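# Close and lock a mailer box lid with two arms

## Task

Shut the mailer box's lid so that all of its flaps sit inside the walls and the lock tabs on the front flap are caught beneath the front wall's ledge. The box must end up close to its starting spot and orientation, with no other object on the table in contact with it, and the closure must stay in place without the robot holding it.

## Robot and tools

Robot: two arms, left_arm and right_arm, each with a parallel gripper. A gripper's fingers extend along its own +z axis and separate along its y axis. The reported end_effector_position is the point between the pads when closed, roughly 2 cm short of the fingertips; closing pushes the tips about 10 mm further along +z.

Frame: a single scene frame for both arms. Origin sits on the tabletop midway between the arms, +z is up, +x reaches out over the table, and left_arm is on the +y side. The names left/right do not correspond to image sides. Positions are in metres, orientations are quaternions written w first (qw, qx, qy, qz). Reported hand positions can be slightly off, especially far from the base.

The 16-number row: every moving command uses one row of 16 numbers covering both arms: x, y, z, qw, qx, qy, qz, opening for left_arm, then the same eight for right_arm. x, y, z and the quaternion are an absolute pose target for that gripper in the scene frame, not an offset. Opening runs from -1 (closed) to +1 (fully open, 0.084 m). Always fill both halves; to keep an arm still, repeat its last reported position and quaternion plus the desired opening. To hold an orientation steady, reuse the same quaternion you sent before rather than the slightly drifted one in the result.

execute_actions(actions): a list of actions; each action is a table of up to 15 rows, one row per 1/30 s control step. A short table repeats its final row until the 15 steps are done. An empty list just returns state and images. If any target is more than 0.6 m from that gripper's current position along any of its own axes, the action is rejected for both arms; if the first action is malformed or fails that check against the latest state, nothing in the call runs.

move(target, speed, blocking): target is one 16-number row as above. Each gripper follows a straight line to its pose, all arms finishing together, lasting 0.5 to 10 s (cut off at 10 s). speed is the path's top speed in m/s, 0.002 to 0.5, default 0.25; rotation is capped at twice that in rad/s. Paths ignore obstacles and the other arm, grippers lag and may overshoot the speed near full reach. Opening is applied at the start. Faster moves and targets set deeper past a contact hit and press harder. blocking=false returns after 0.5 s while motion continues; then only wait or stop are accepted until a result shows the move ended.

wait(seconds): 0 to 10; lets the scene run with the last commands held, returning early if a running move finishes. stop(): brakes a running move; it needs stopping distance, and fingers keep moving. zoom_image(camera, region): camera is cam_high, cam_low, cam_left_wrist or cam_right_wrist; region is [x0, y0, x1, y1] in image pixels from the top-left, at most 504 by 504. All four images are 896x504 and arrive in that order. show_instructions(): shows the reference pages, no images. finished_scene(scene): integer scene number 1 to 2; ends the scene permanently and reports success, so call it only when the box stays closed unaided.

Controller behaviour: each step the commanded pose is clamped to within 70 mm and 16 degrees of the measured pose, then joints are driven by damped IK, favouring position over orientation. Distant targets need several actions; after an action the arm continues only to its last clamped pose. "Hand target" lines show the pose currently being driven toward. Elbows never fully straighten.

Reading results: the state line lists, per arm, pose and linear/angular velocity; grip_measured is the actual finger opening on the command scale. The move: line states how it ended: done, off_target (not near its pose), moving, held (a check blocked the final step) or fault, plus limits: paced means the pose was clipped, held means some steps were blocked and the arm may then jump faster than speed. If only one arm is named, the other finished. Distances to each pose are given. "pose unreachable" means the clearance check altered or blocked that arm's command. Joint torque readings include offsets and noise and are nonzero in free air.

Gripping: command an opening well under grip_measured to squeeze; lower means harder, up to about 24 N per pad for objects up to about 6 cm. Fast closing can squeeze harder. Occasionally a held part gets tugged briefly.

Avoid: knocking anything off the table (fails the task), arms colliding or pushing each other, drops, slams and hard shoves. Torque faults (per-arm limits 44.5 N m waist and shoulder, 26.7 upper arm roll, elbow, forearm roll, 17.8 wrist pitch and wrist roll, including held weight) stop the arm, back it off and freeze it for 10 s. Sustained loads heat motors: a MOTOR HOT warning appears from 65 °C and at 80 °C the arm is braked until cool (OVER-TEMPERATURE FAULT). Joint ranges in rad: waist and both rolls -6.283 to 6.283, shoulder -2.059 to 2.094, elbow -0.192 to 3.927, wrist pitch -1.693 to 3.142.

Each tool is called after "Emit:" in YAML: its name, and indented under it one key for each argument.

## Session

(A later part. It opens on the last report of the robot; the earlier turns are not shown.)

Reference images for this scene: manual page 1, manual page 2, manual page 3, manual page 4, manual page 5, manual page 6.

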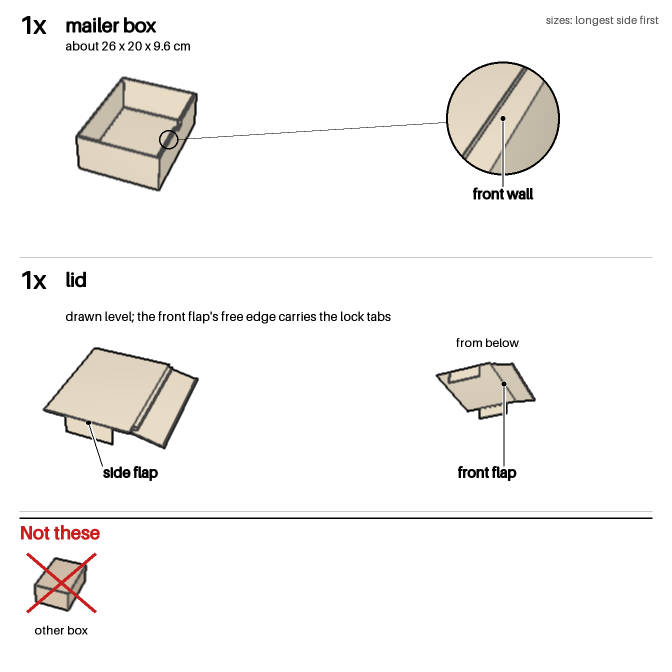

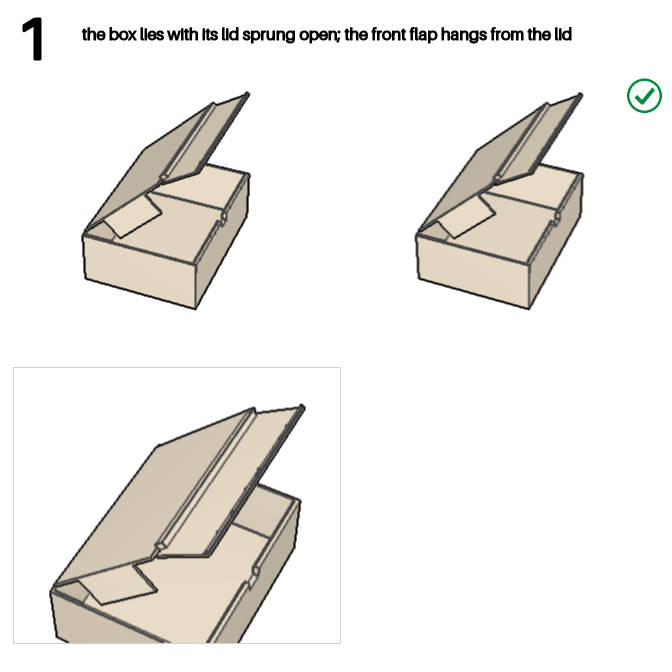

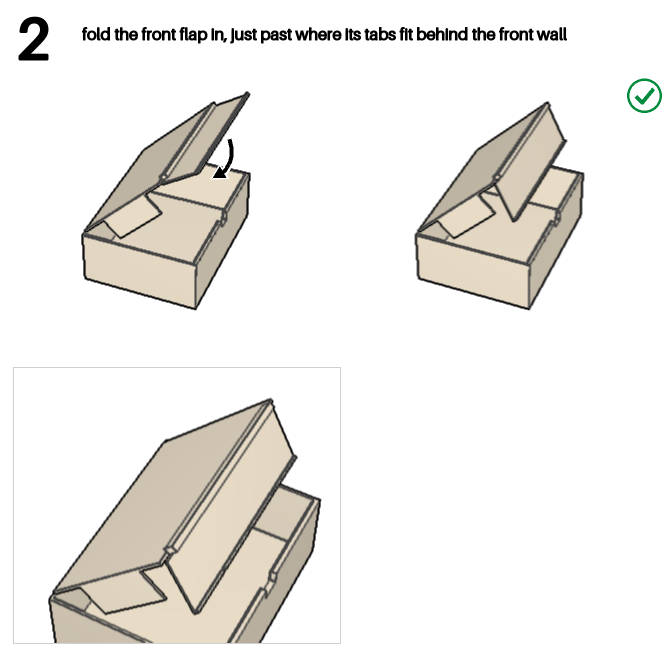

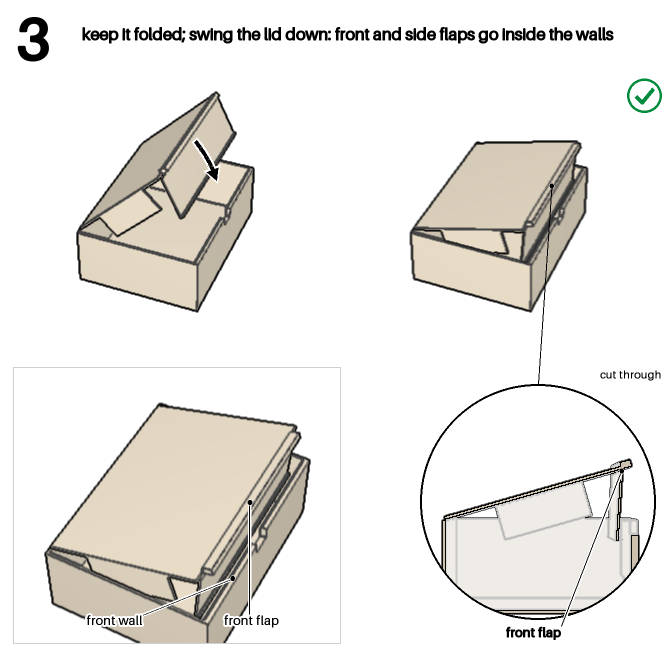

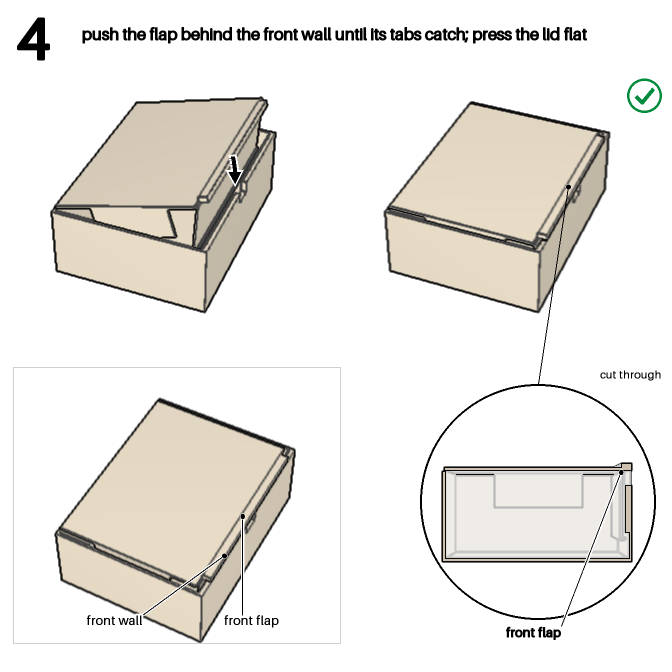

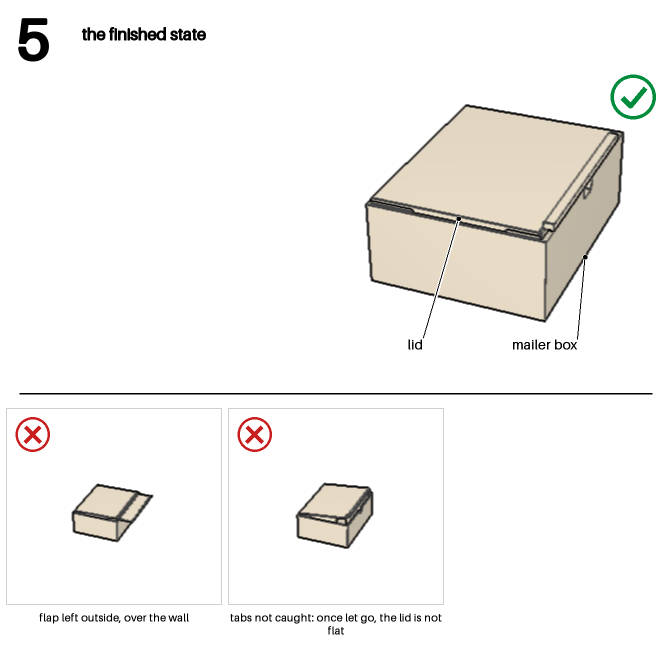

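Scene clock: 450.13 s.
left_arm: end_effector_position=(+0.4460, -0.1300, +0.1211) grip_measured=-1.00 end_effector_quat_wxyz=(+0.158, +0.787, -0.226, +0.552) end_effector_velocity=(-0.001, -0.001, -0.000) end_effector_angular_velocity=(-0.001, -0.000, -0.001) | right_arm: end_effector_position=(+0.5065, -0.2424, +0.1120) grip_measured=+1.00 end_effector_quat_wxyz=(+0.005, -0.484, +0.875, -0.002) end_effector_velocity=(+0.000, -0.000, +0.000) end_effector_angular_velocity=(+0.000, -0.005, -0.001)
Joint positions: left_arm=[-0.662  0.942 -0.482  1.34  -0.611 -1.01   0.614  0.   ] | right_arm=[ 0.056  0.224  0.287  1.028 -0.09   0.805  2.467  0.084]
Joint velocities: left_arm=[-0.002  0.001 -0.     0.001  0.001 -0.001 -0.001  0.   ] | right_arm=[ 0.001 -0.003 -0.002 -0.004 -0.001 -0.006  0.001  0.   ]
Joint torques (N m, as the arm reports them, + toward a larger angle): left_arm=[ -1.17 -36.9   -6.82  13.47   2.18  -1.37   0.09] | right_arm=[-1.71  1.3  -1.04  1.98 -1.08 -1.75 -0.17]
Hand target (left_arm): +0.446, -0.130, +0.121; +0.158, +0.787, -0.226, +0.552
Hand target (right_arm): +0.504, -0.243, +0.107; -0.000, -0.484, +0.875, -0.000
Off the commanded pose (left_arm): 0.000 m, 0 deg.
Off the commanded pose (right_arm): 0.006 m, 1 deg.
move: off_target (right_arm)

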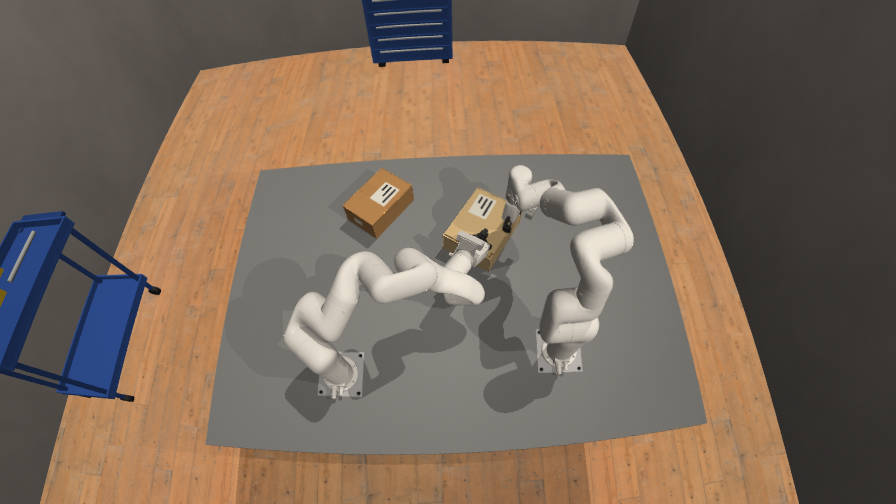

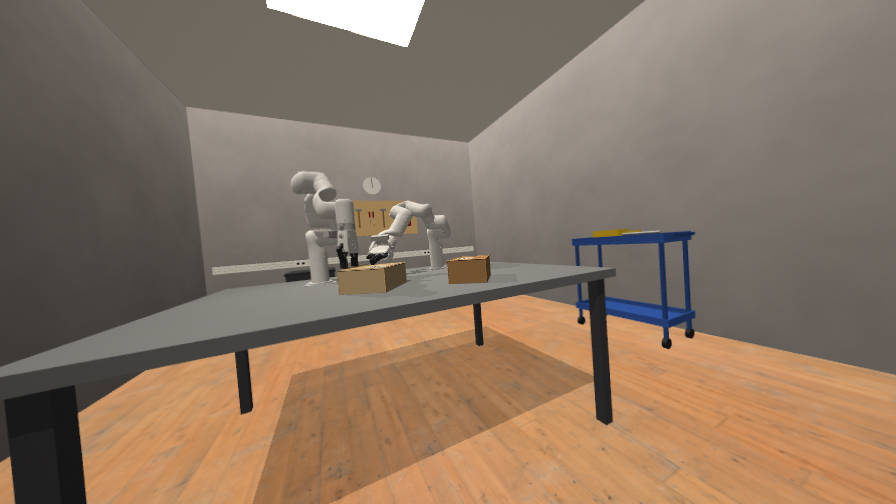

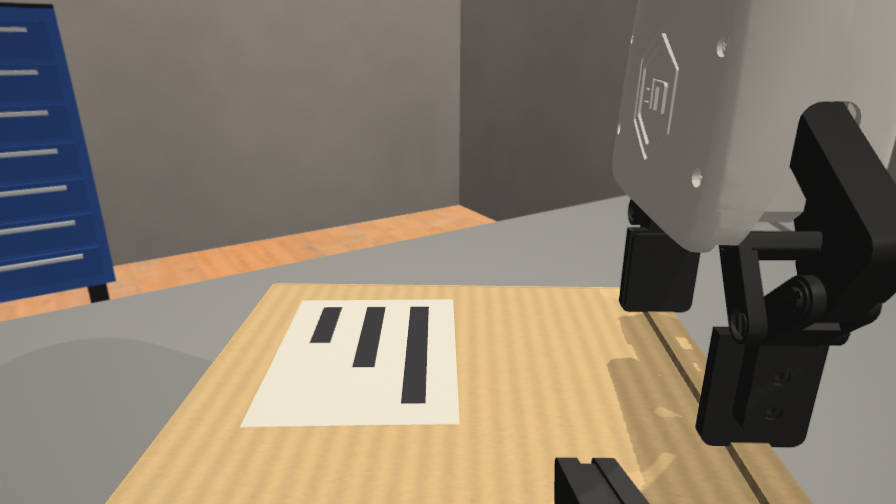

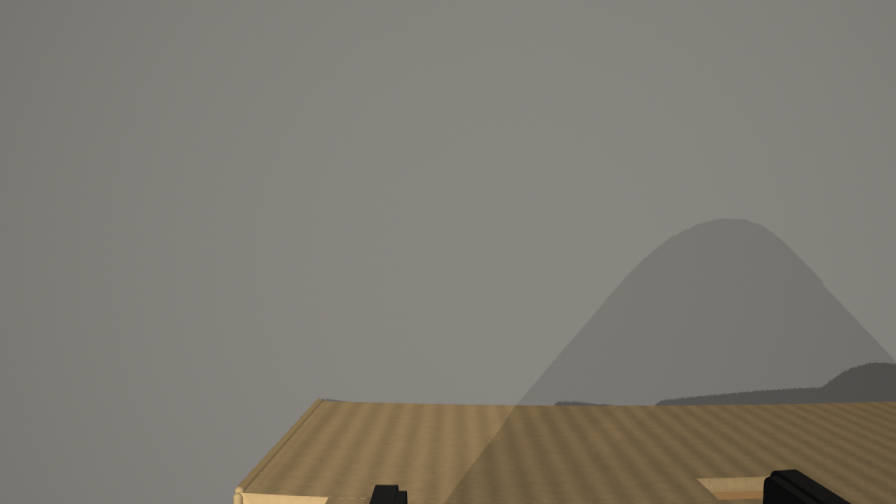

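That was a firm press. Release both.

Emit:
move:
  target: [0.446,-0.13,0.15,0.158,0.787,-0.226,0.552,-1,0.506,-0.243,0.14,0,0.484,-0.875,0,1]
  speed: 0.03

Emit:
move:
  target: [0.33,0.0,0.25,0.158,0.787,-0.226,0.552,-1,0.42,-0.33,0.25,0,0.484,-0.875,0,1]
  speed: 0.2

Emit:
zoom_image:
  camera: "cam_low"
  region: [320,230,420,300]

Emit:
zoom_image:
  camera: "cam_high"
  region: [420,170,540,290]

Scene clock: 458.27 s.
left_arm: end_effector_position=(+0.4461, -0.1300, +0.1496) grip_measured=-1.00 end_effector_quat_wxyz=(+0.158, +0.787, -0.226, +0.552) end_effector_velocity=(+0.000, +0.001, +0.000) end_effector_angular_velocity=(+0.003, +0.003, +0.001) | right_arm: end_effector_position=(+0.5060, -0.2430, +0.1396) grip_measured=+1.00 end_effector_quat_wxyz=(-0.000, -0.484, +0.875, +0.000) end_effector_velocity=(-0.000, +0.001, +0.002) end_effector_angular_velocity=(+0.001, +0.001, +0.001)
Joint positions: left_arm=[-0.656  0.868 -0.495  1.317 -0.661 -0.975  0.648  0.   ] | right_arm=[ 0.052  0.182  0.292  1.065 -0.067  0.892  2.45   0.084]
Joint velocities: left_arm=[ 0.001 -0.004 -0.    -0.003 -0.006  0.004  0.004  0.   ] | right_arm=[ 0.    -0.002  0.001  0.003  0.003  0.006 -0.002 -0.   ]
Joint torques (N m, as the arm reports them, + toward a larger angle): left_arm=[ -0.99 -36.42  -6.55  14.25   2.26  -1.24   0.16] | right_arm=[ -1.32 -29.85   1.09  11.08  -0.74  -0.94  -0.34]
Hand target (left_arm): +0.446, -0.130, +0.150; +0.158, +0.787, -0.226, +0.552
Hand target (right_arm): +0.506, -0.243, +0.140; +0.000, -0.484, +0.875, +0.000
Off the commanded pose (left_arm): 0.000 m, 0 deg.
Off the commanded pose (right_arm): 0.000 m, 0 deg.
move: done

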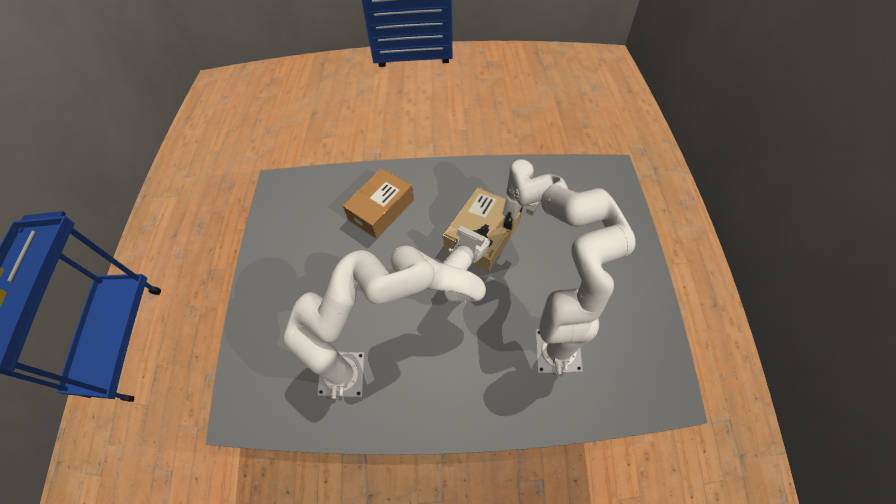

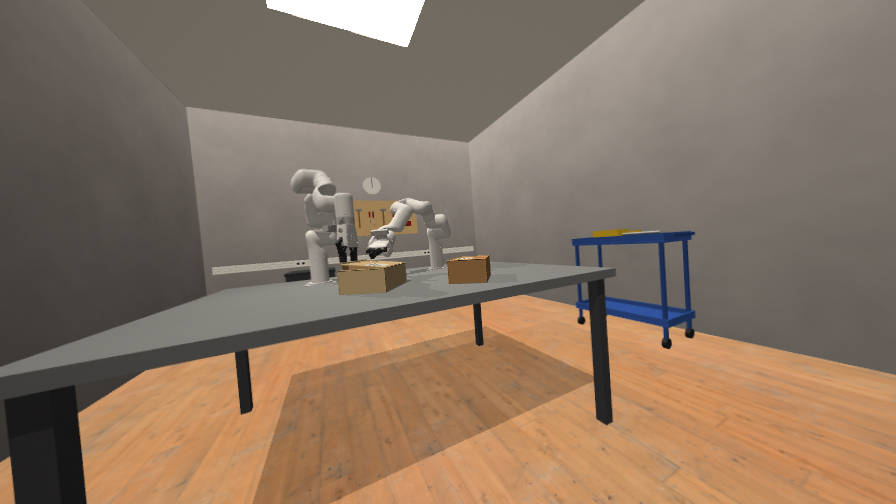

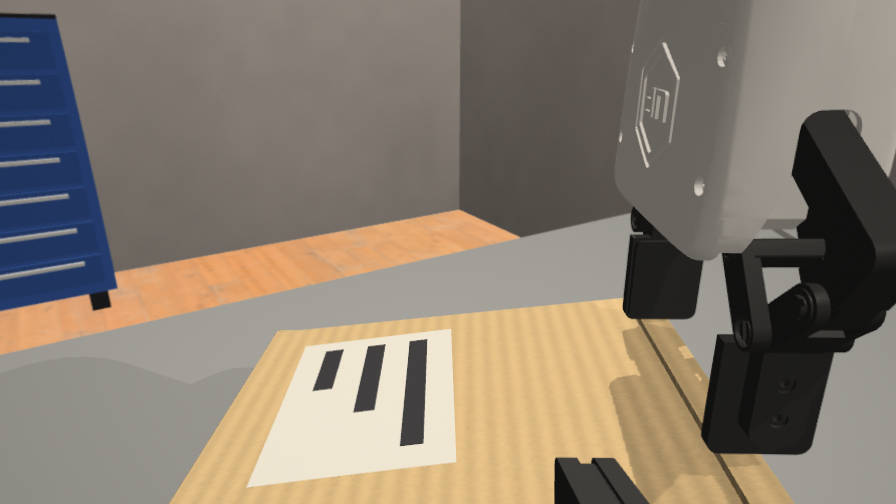

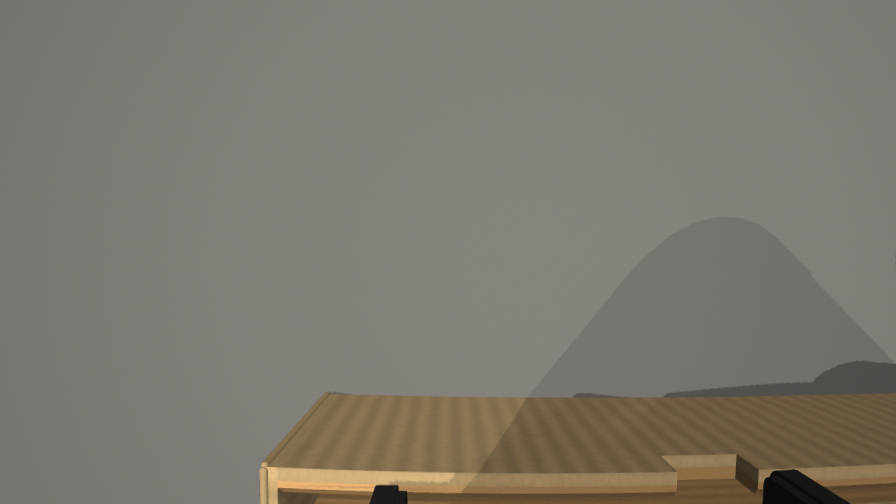

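Scene clock: 459.93 s.
left_arm: end_effector_position=(+0.3309, +0.0001, +0.2503) grip_measured=-1.00 end_effector_quat_wxyz=(+0.158, +0.787, -0.226, +0.552) end_effector_velocity=(-0.001, +0.001, +0.002) end_effector_angular_velocity=(-0.001, +0.002, -0.002) | right_arm: end_effector_position=(+0.4200, -0.3294, +0.2495) grip_measured=+1.00 end_effector_quat_wxyz=(+0.000, -0.484, +0.875, +0.000) end_effector_velocity=(-0.000, -0.000, +0.002) end_effector_angular_velocity=(+0.001, -0.002, -0.000)
Joint positions: left_arm=[-0.51   0.179 -0.656  0.57  -0.786 -0.964  0.404  0.   ] | right_arm=[-0.039 -0.282  0.196  0.895  0.06   1.172  2.195  0.084]
Joint velocities: left_arm=[ 0.004 -0.016 -0.002 -0.009  0.001  0.01  -0.007  0.   ] | right_arm=[-0.    -0.004 -0.001  0.001  0.001  0.002 -0.002 -0.   ]
Joint torques (N m, as the arm reports them, + toward a larger angle): left_arm=[ -1.01 -18.58  -1.38  13.64   1.81  -1.57   0.08] | right_arm=[ -1.07 -17.55  -1.3   12.02  -0.72  -0.96  -0.37]
Hand target (left_arm): +0.331, +0.000, +0.251; +0.158, +0.787, -0.226, +0.552
Hand target (right_arm): +0.420, -0.330, +0.250; +0.000, -0.484, +0.875, +0.000
Off the commanded pose (left_arm): 0.001 m, 0 deg.
Off the commanded pose (right_arm): 0.001 m, 0 deg.
move: done

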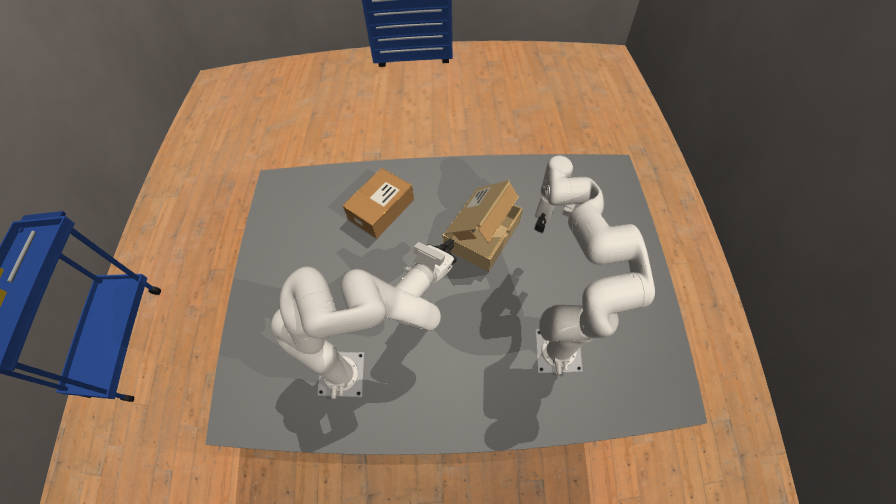

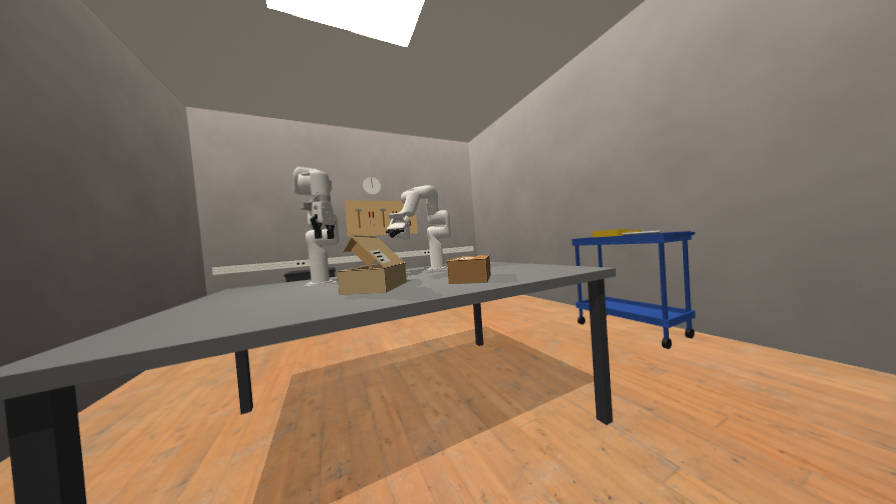

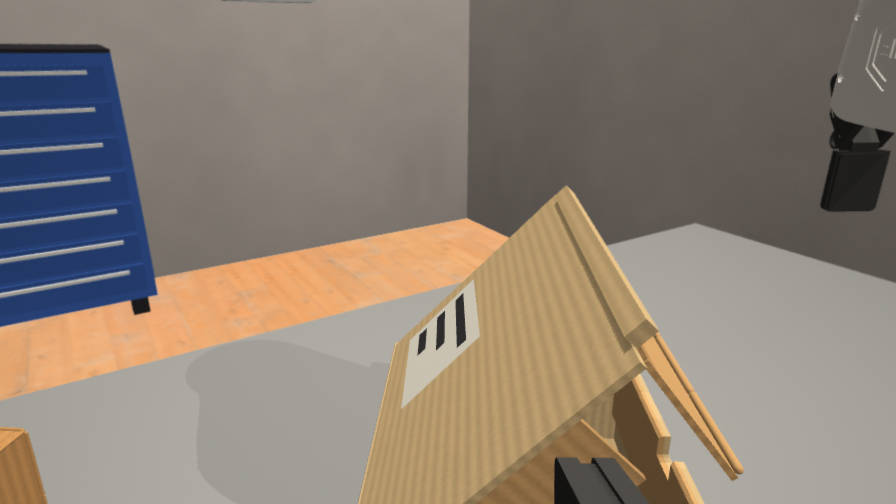

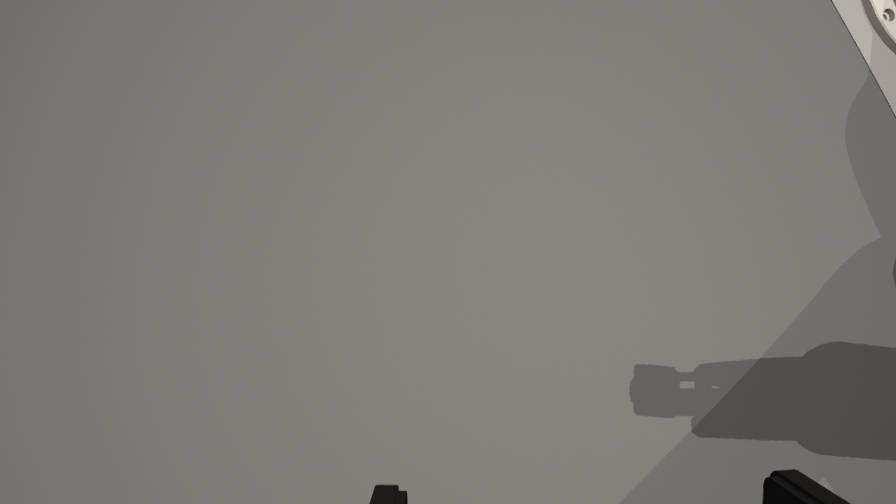

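Region (320, 230, 420, 300) of cam_low's 896x504 image, scaled by 5.040, with more detail than that image has; it fills the top 353 rows of this view, and the rest is white.

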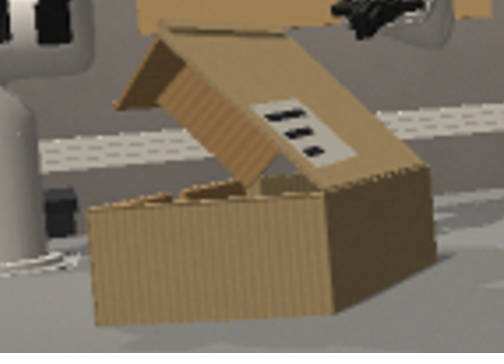

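Region (420, 170, 540, 290) of cam_high's 896x504 image, scaled by 4.200, with more detail than that image has.

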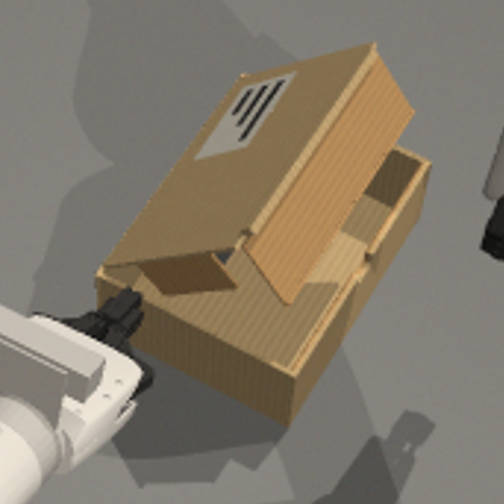

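Emit:
move:
  target: [0.38,-0.035,0.265,0.158,0.787,-0.226,0.552,-1,0.46,-0.28,0.22,-0.470,0.408,-0.737,-0.260,1]
  speed: 0.15

Emit:
move:
  target: [0.468,-0.095,0.235,0.158,0.787,-0.226,0.552,-1,0.500,-0.213,0.212,-0.470,0.408,-0.737,-0.260,1]
  speed: 0.07

Scene clock: 479.00 s.
left_arm: end_effector_position=(+0.3798, -0.0352, +0.2647) grip_measured=-1.00 end_effector_quat_wxyz=(+0.158, +0.787, -0.226, +0.552) end_effector_velocity=(-0.000, -0.001, -0.000) end_effector_angular_velocity=(+0.000, +0.000, -0.001) | right_arm: end_effector_position=(+0.4603, -0.2802, +0.2204) grip_measured=+1.00 end_effector_quat_wxyz=(+0.471, -0.408, +0.738, +0.259) end_effector_velocity=(-0.000, +0.002, -0.000) end_effector_angular_velocity=(+0.011, -0.006, +0.005)
Joint positions: left_arm=[-0.509  0.281 -0.607  0.786 -0.789 -0.879  0.536  0.   ] | right_arm=[ 0.221 -0.253 -0.321  0.526  1.473  0.926  0.873  0.084]
Joint velocities: left_arm=[-0.002  0.001  0.001  0.002 -0.001  0.     0.001  0.   ] | right_arm=[ 0.002  0.006 -0.006 -0.001  0.012  0.014 -0.016 -0.   ]
Joint torques (N m, as the arm reports them, + toward a larger angle): left_arm=[ -1.16 -23.56  -2.64  15.47   2.    -1.42   0.12] | right_arm=[ -1.33 -15.72   1.48  10.74  -0.39   0.62  -0.33]
Hand target (left_arm): +0.380, -0.035, +0.265; +0.158, +0.787, -0.226, +0.552
Hand target (right_arm): +0.460, -0.280, +0.220; +0.471, -0.408, +0.738, +0.259
Off the commanded pose (left_arm): 0.000 m, 0 deg.
Off the commanded pose (right_arm): 0.001 m, 0 deg.
move: done

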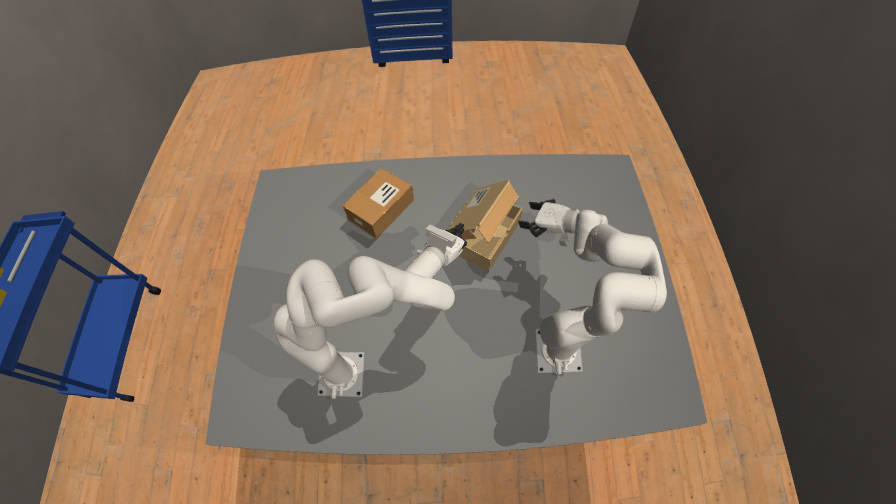

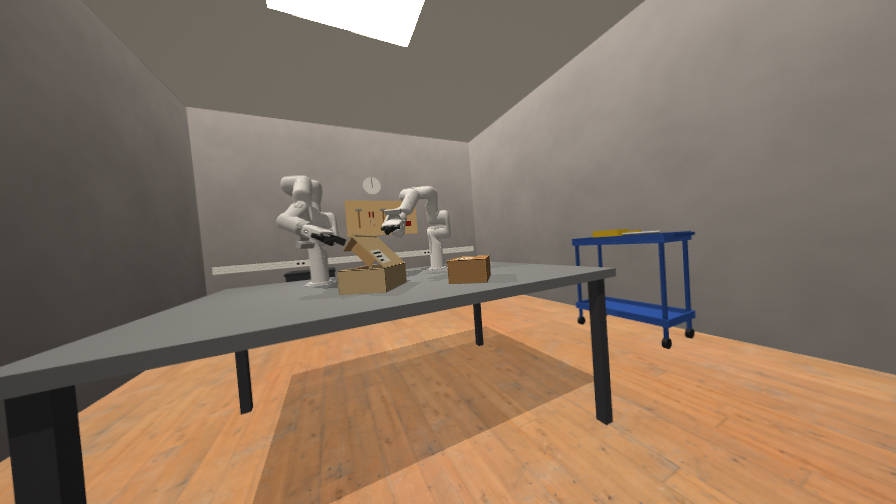

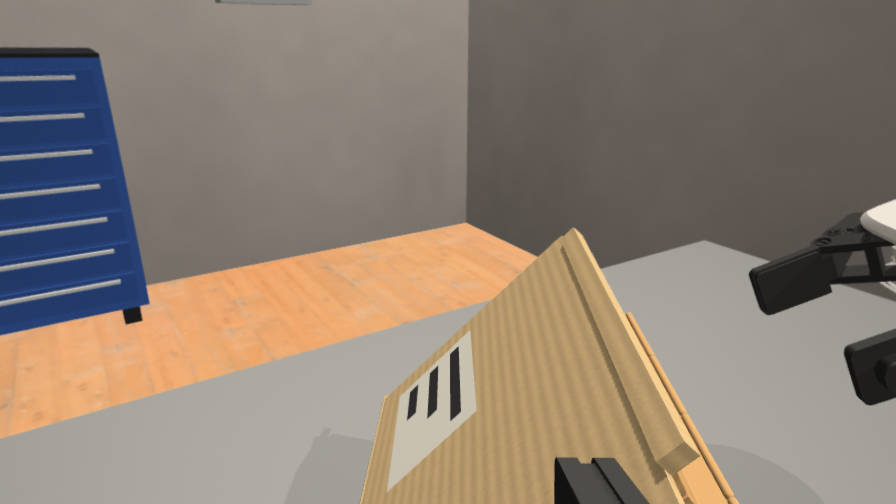

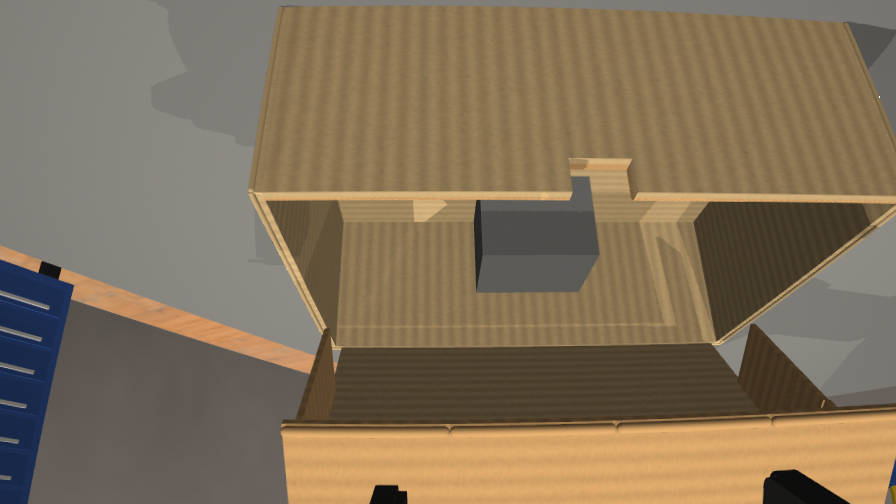

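Scene clock: 481.07 s.
left_arm: end_effector_position=(+0.4675, -0.0952, +0.2347) grip_measured=-1.00 end_effector_quat_wxyz=(+0.158, +0.787, -0.226, +0.552) end_effector_velocity=(+0.002, -0.000, -0.001) end_effector_angular_velocity=(+0.001, +0.001, +0.002) | right_arm: end_effector_position=(+0.5001, -0.2136, +0.2120) grip_measured=+1.00 end_effector_quat_wxyz=(+0.470, -0.408, +0.738, +0.260) end_effector_velocity=(+0.001, +0.001, +0.000) end_effector_angular_velocity=(+0.000, -0.001, -0.000)
Joint positions: left_arm=[-0.558  0.608 -0.512  1.199 -0.735 -0.82   0.691  0.   ] | right_arm=[ 0.332 -0.1   -0.212  0.647  1.693  0.825  0.832  0.084]
Joint velocities: left_arm=[-0.002  0.007  0.002  0.009 -0.003  0.002  0.004  0.   ] | right_arm=[ 0.001  0.003  0.001  0.003  0.003 -0.    -0.001 -0.   ]
Joint torques (N m, as the arm reports them, + toward a larger angle): left_arm=[ -0.91 -33.16  -5.23  16.07   2.12  -1.28   0.07] | right_arm=[ -1.23 -20.33   0.39  10.71  -0.68   0.9   -0.33]
Hand target (left_arm): +0.468, -0.095, +0.235; +0.158, +0.787, -0.226, +0.552
Hand target (right_arm): +0.500, -0.213, +0.212; +0.470, -0.408, +0.738, +0.260
Off the commanded pose (left_arm): 0.001 m, 0 deg.
Off the commanded pose (right_arm): 0.001 m, 0 deg.
move: done

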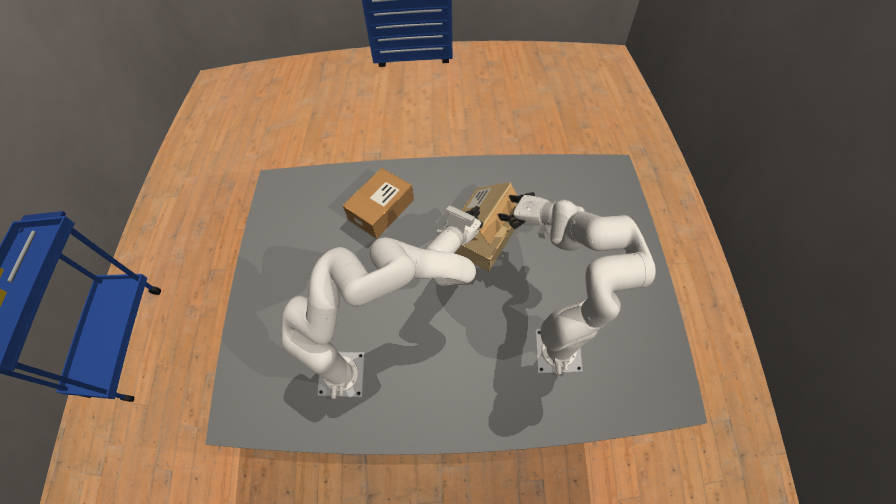

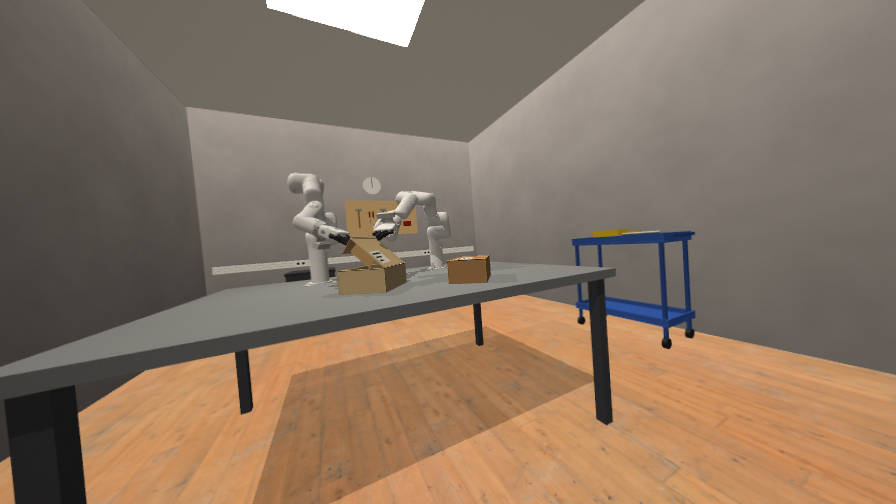

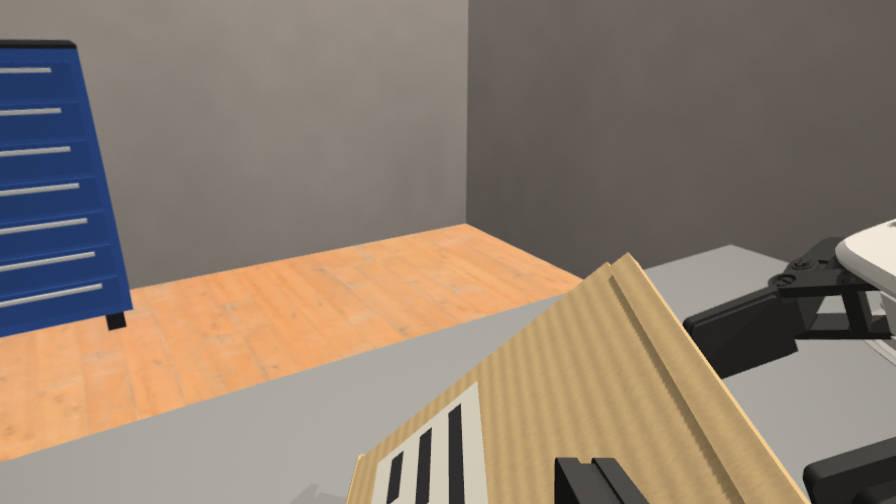

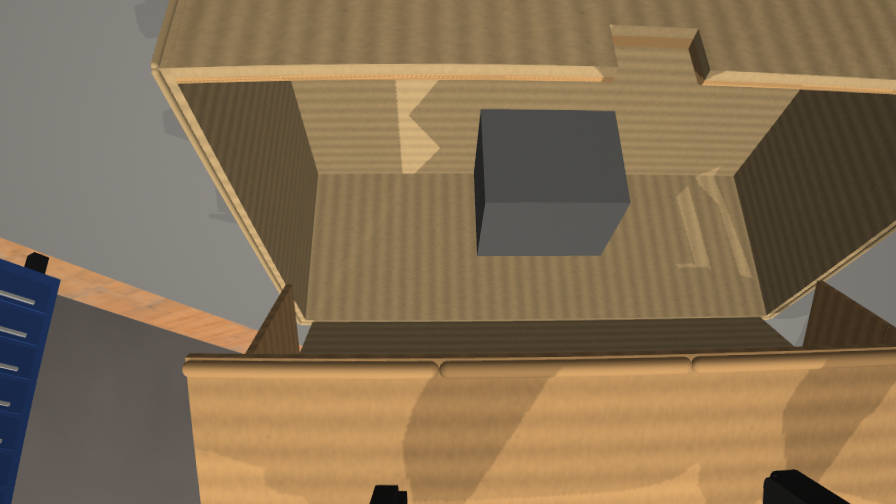

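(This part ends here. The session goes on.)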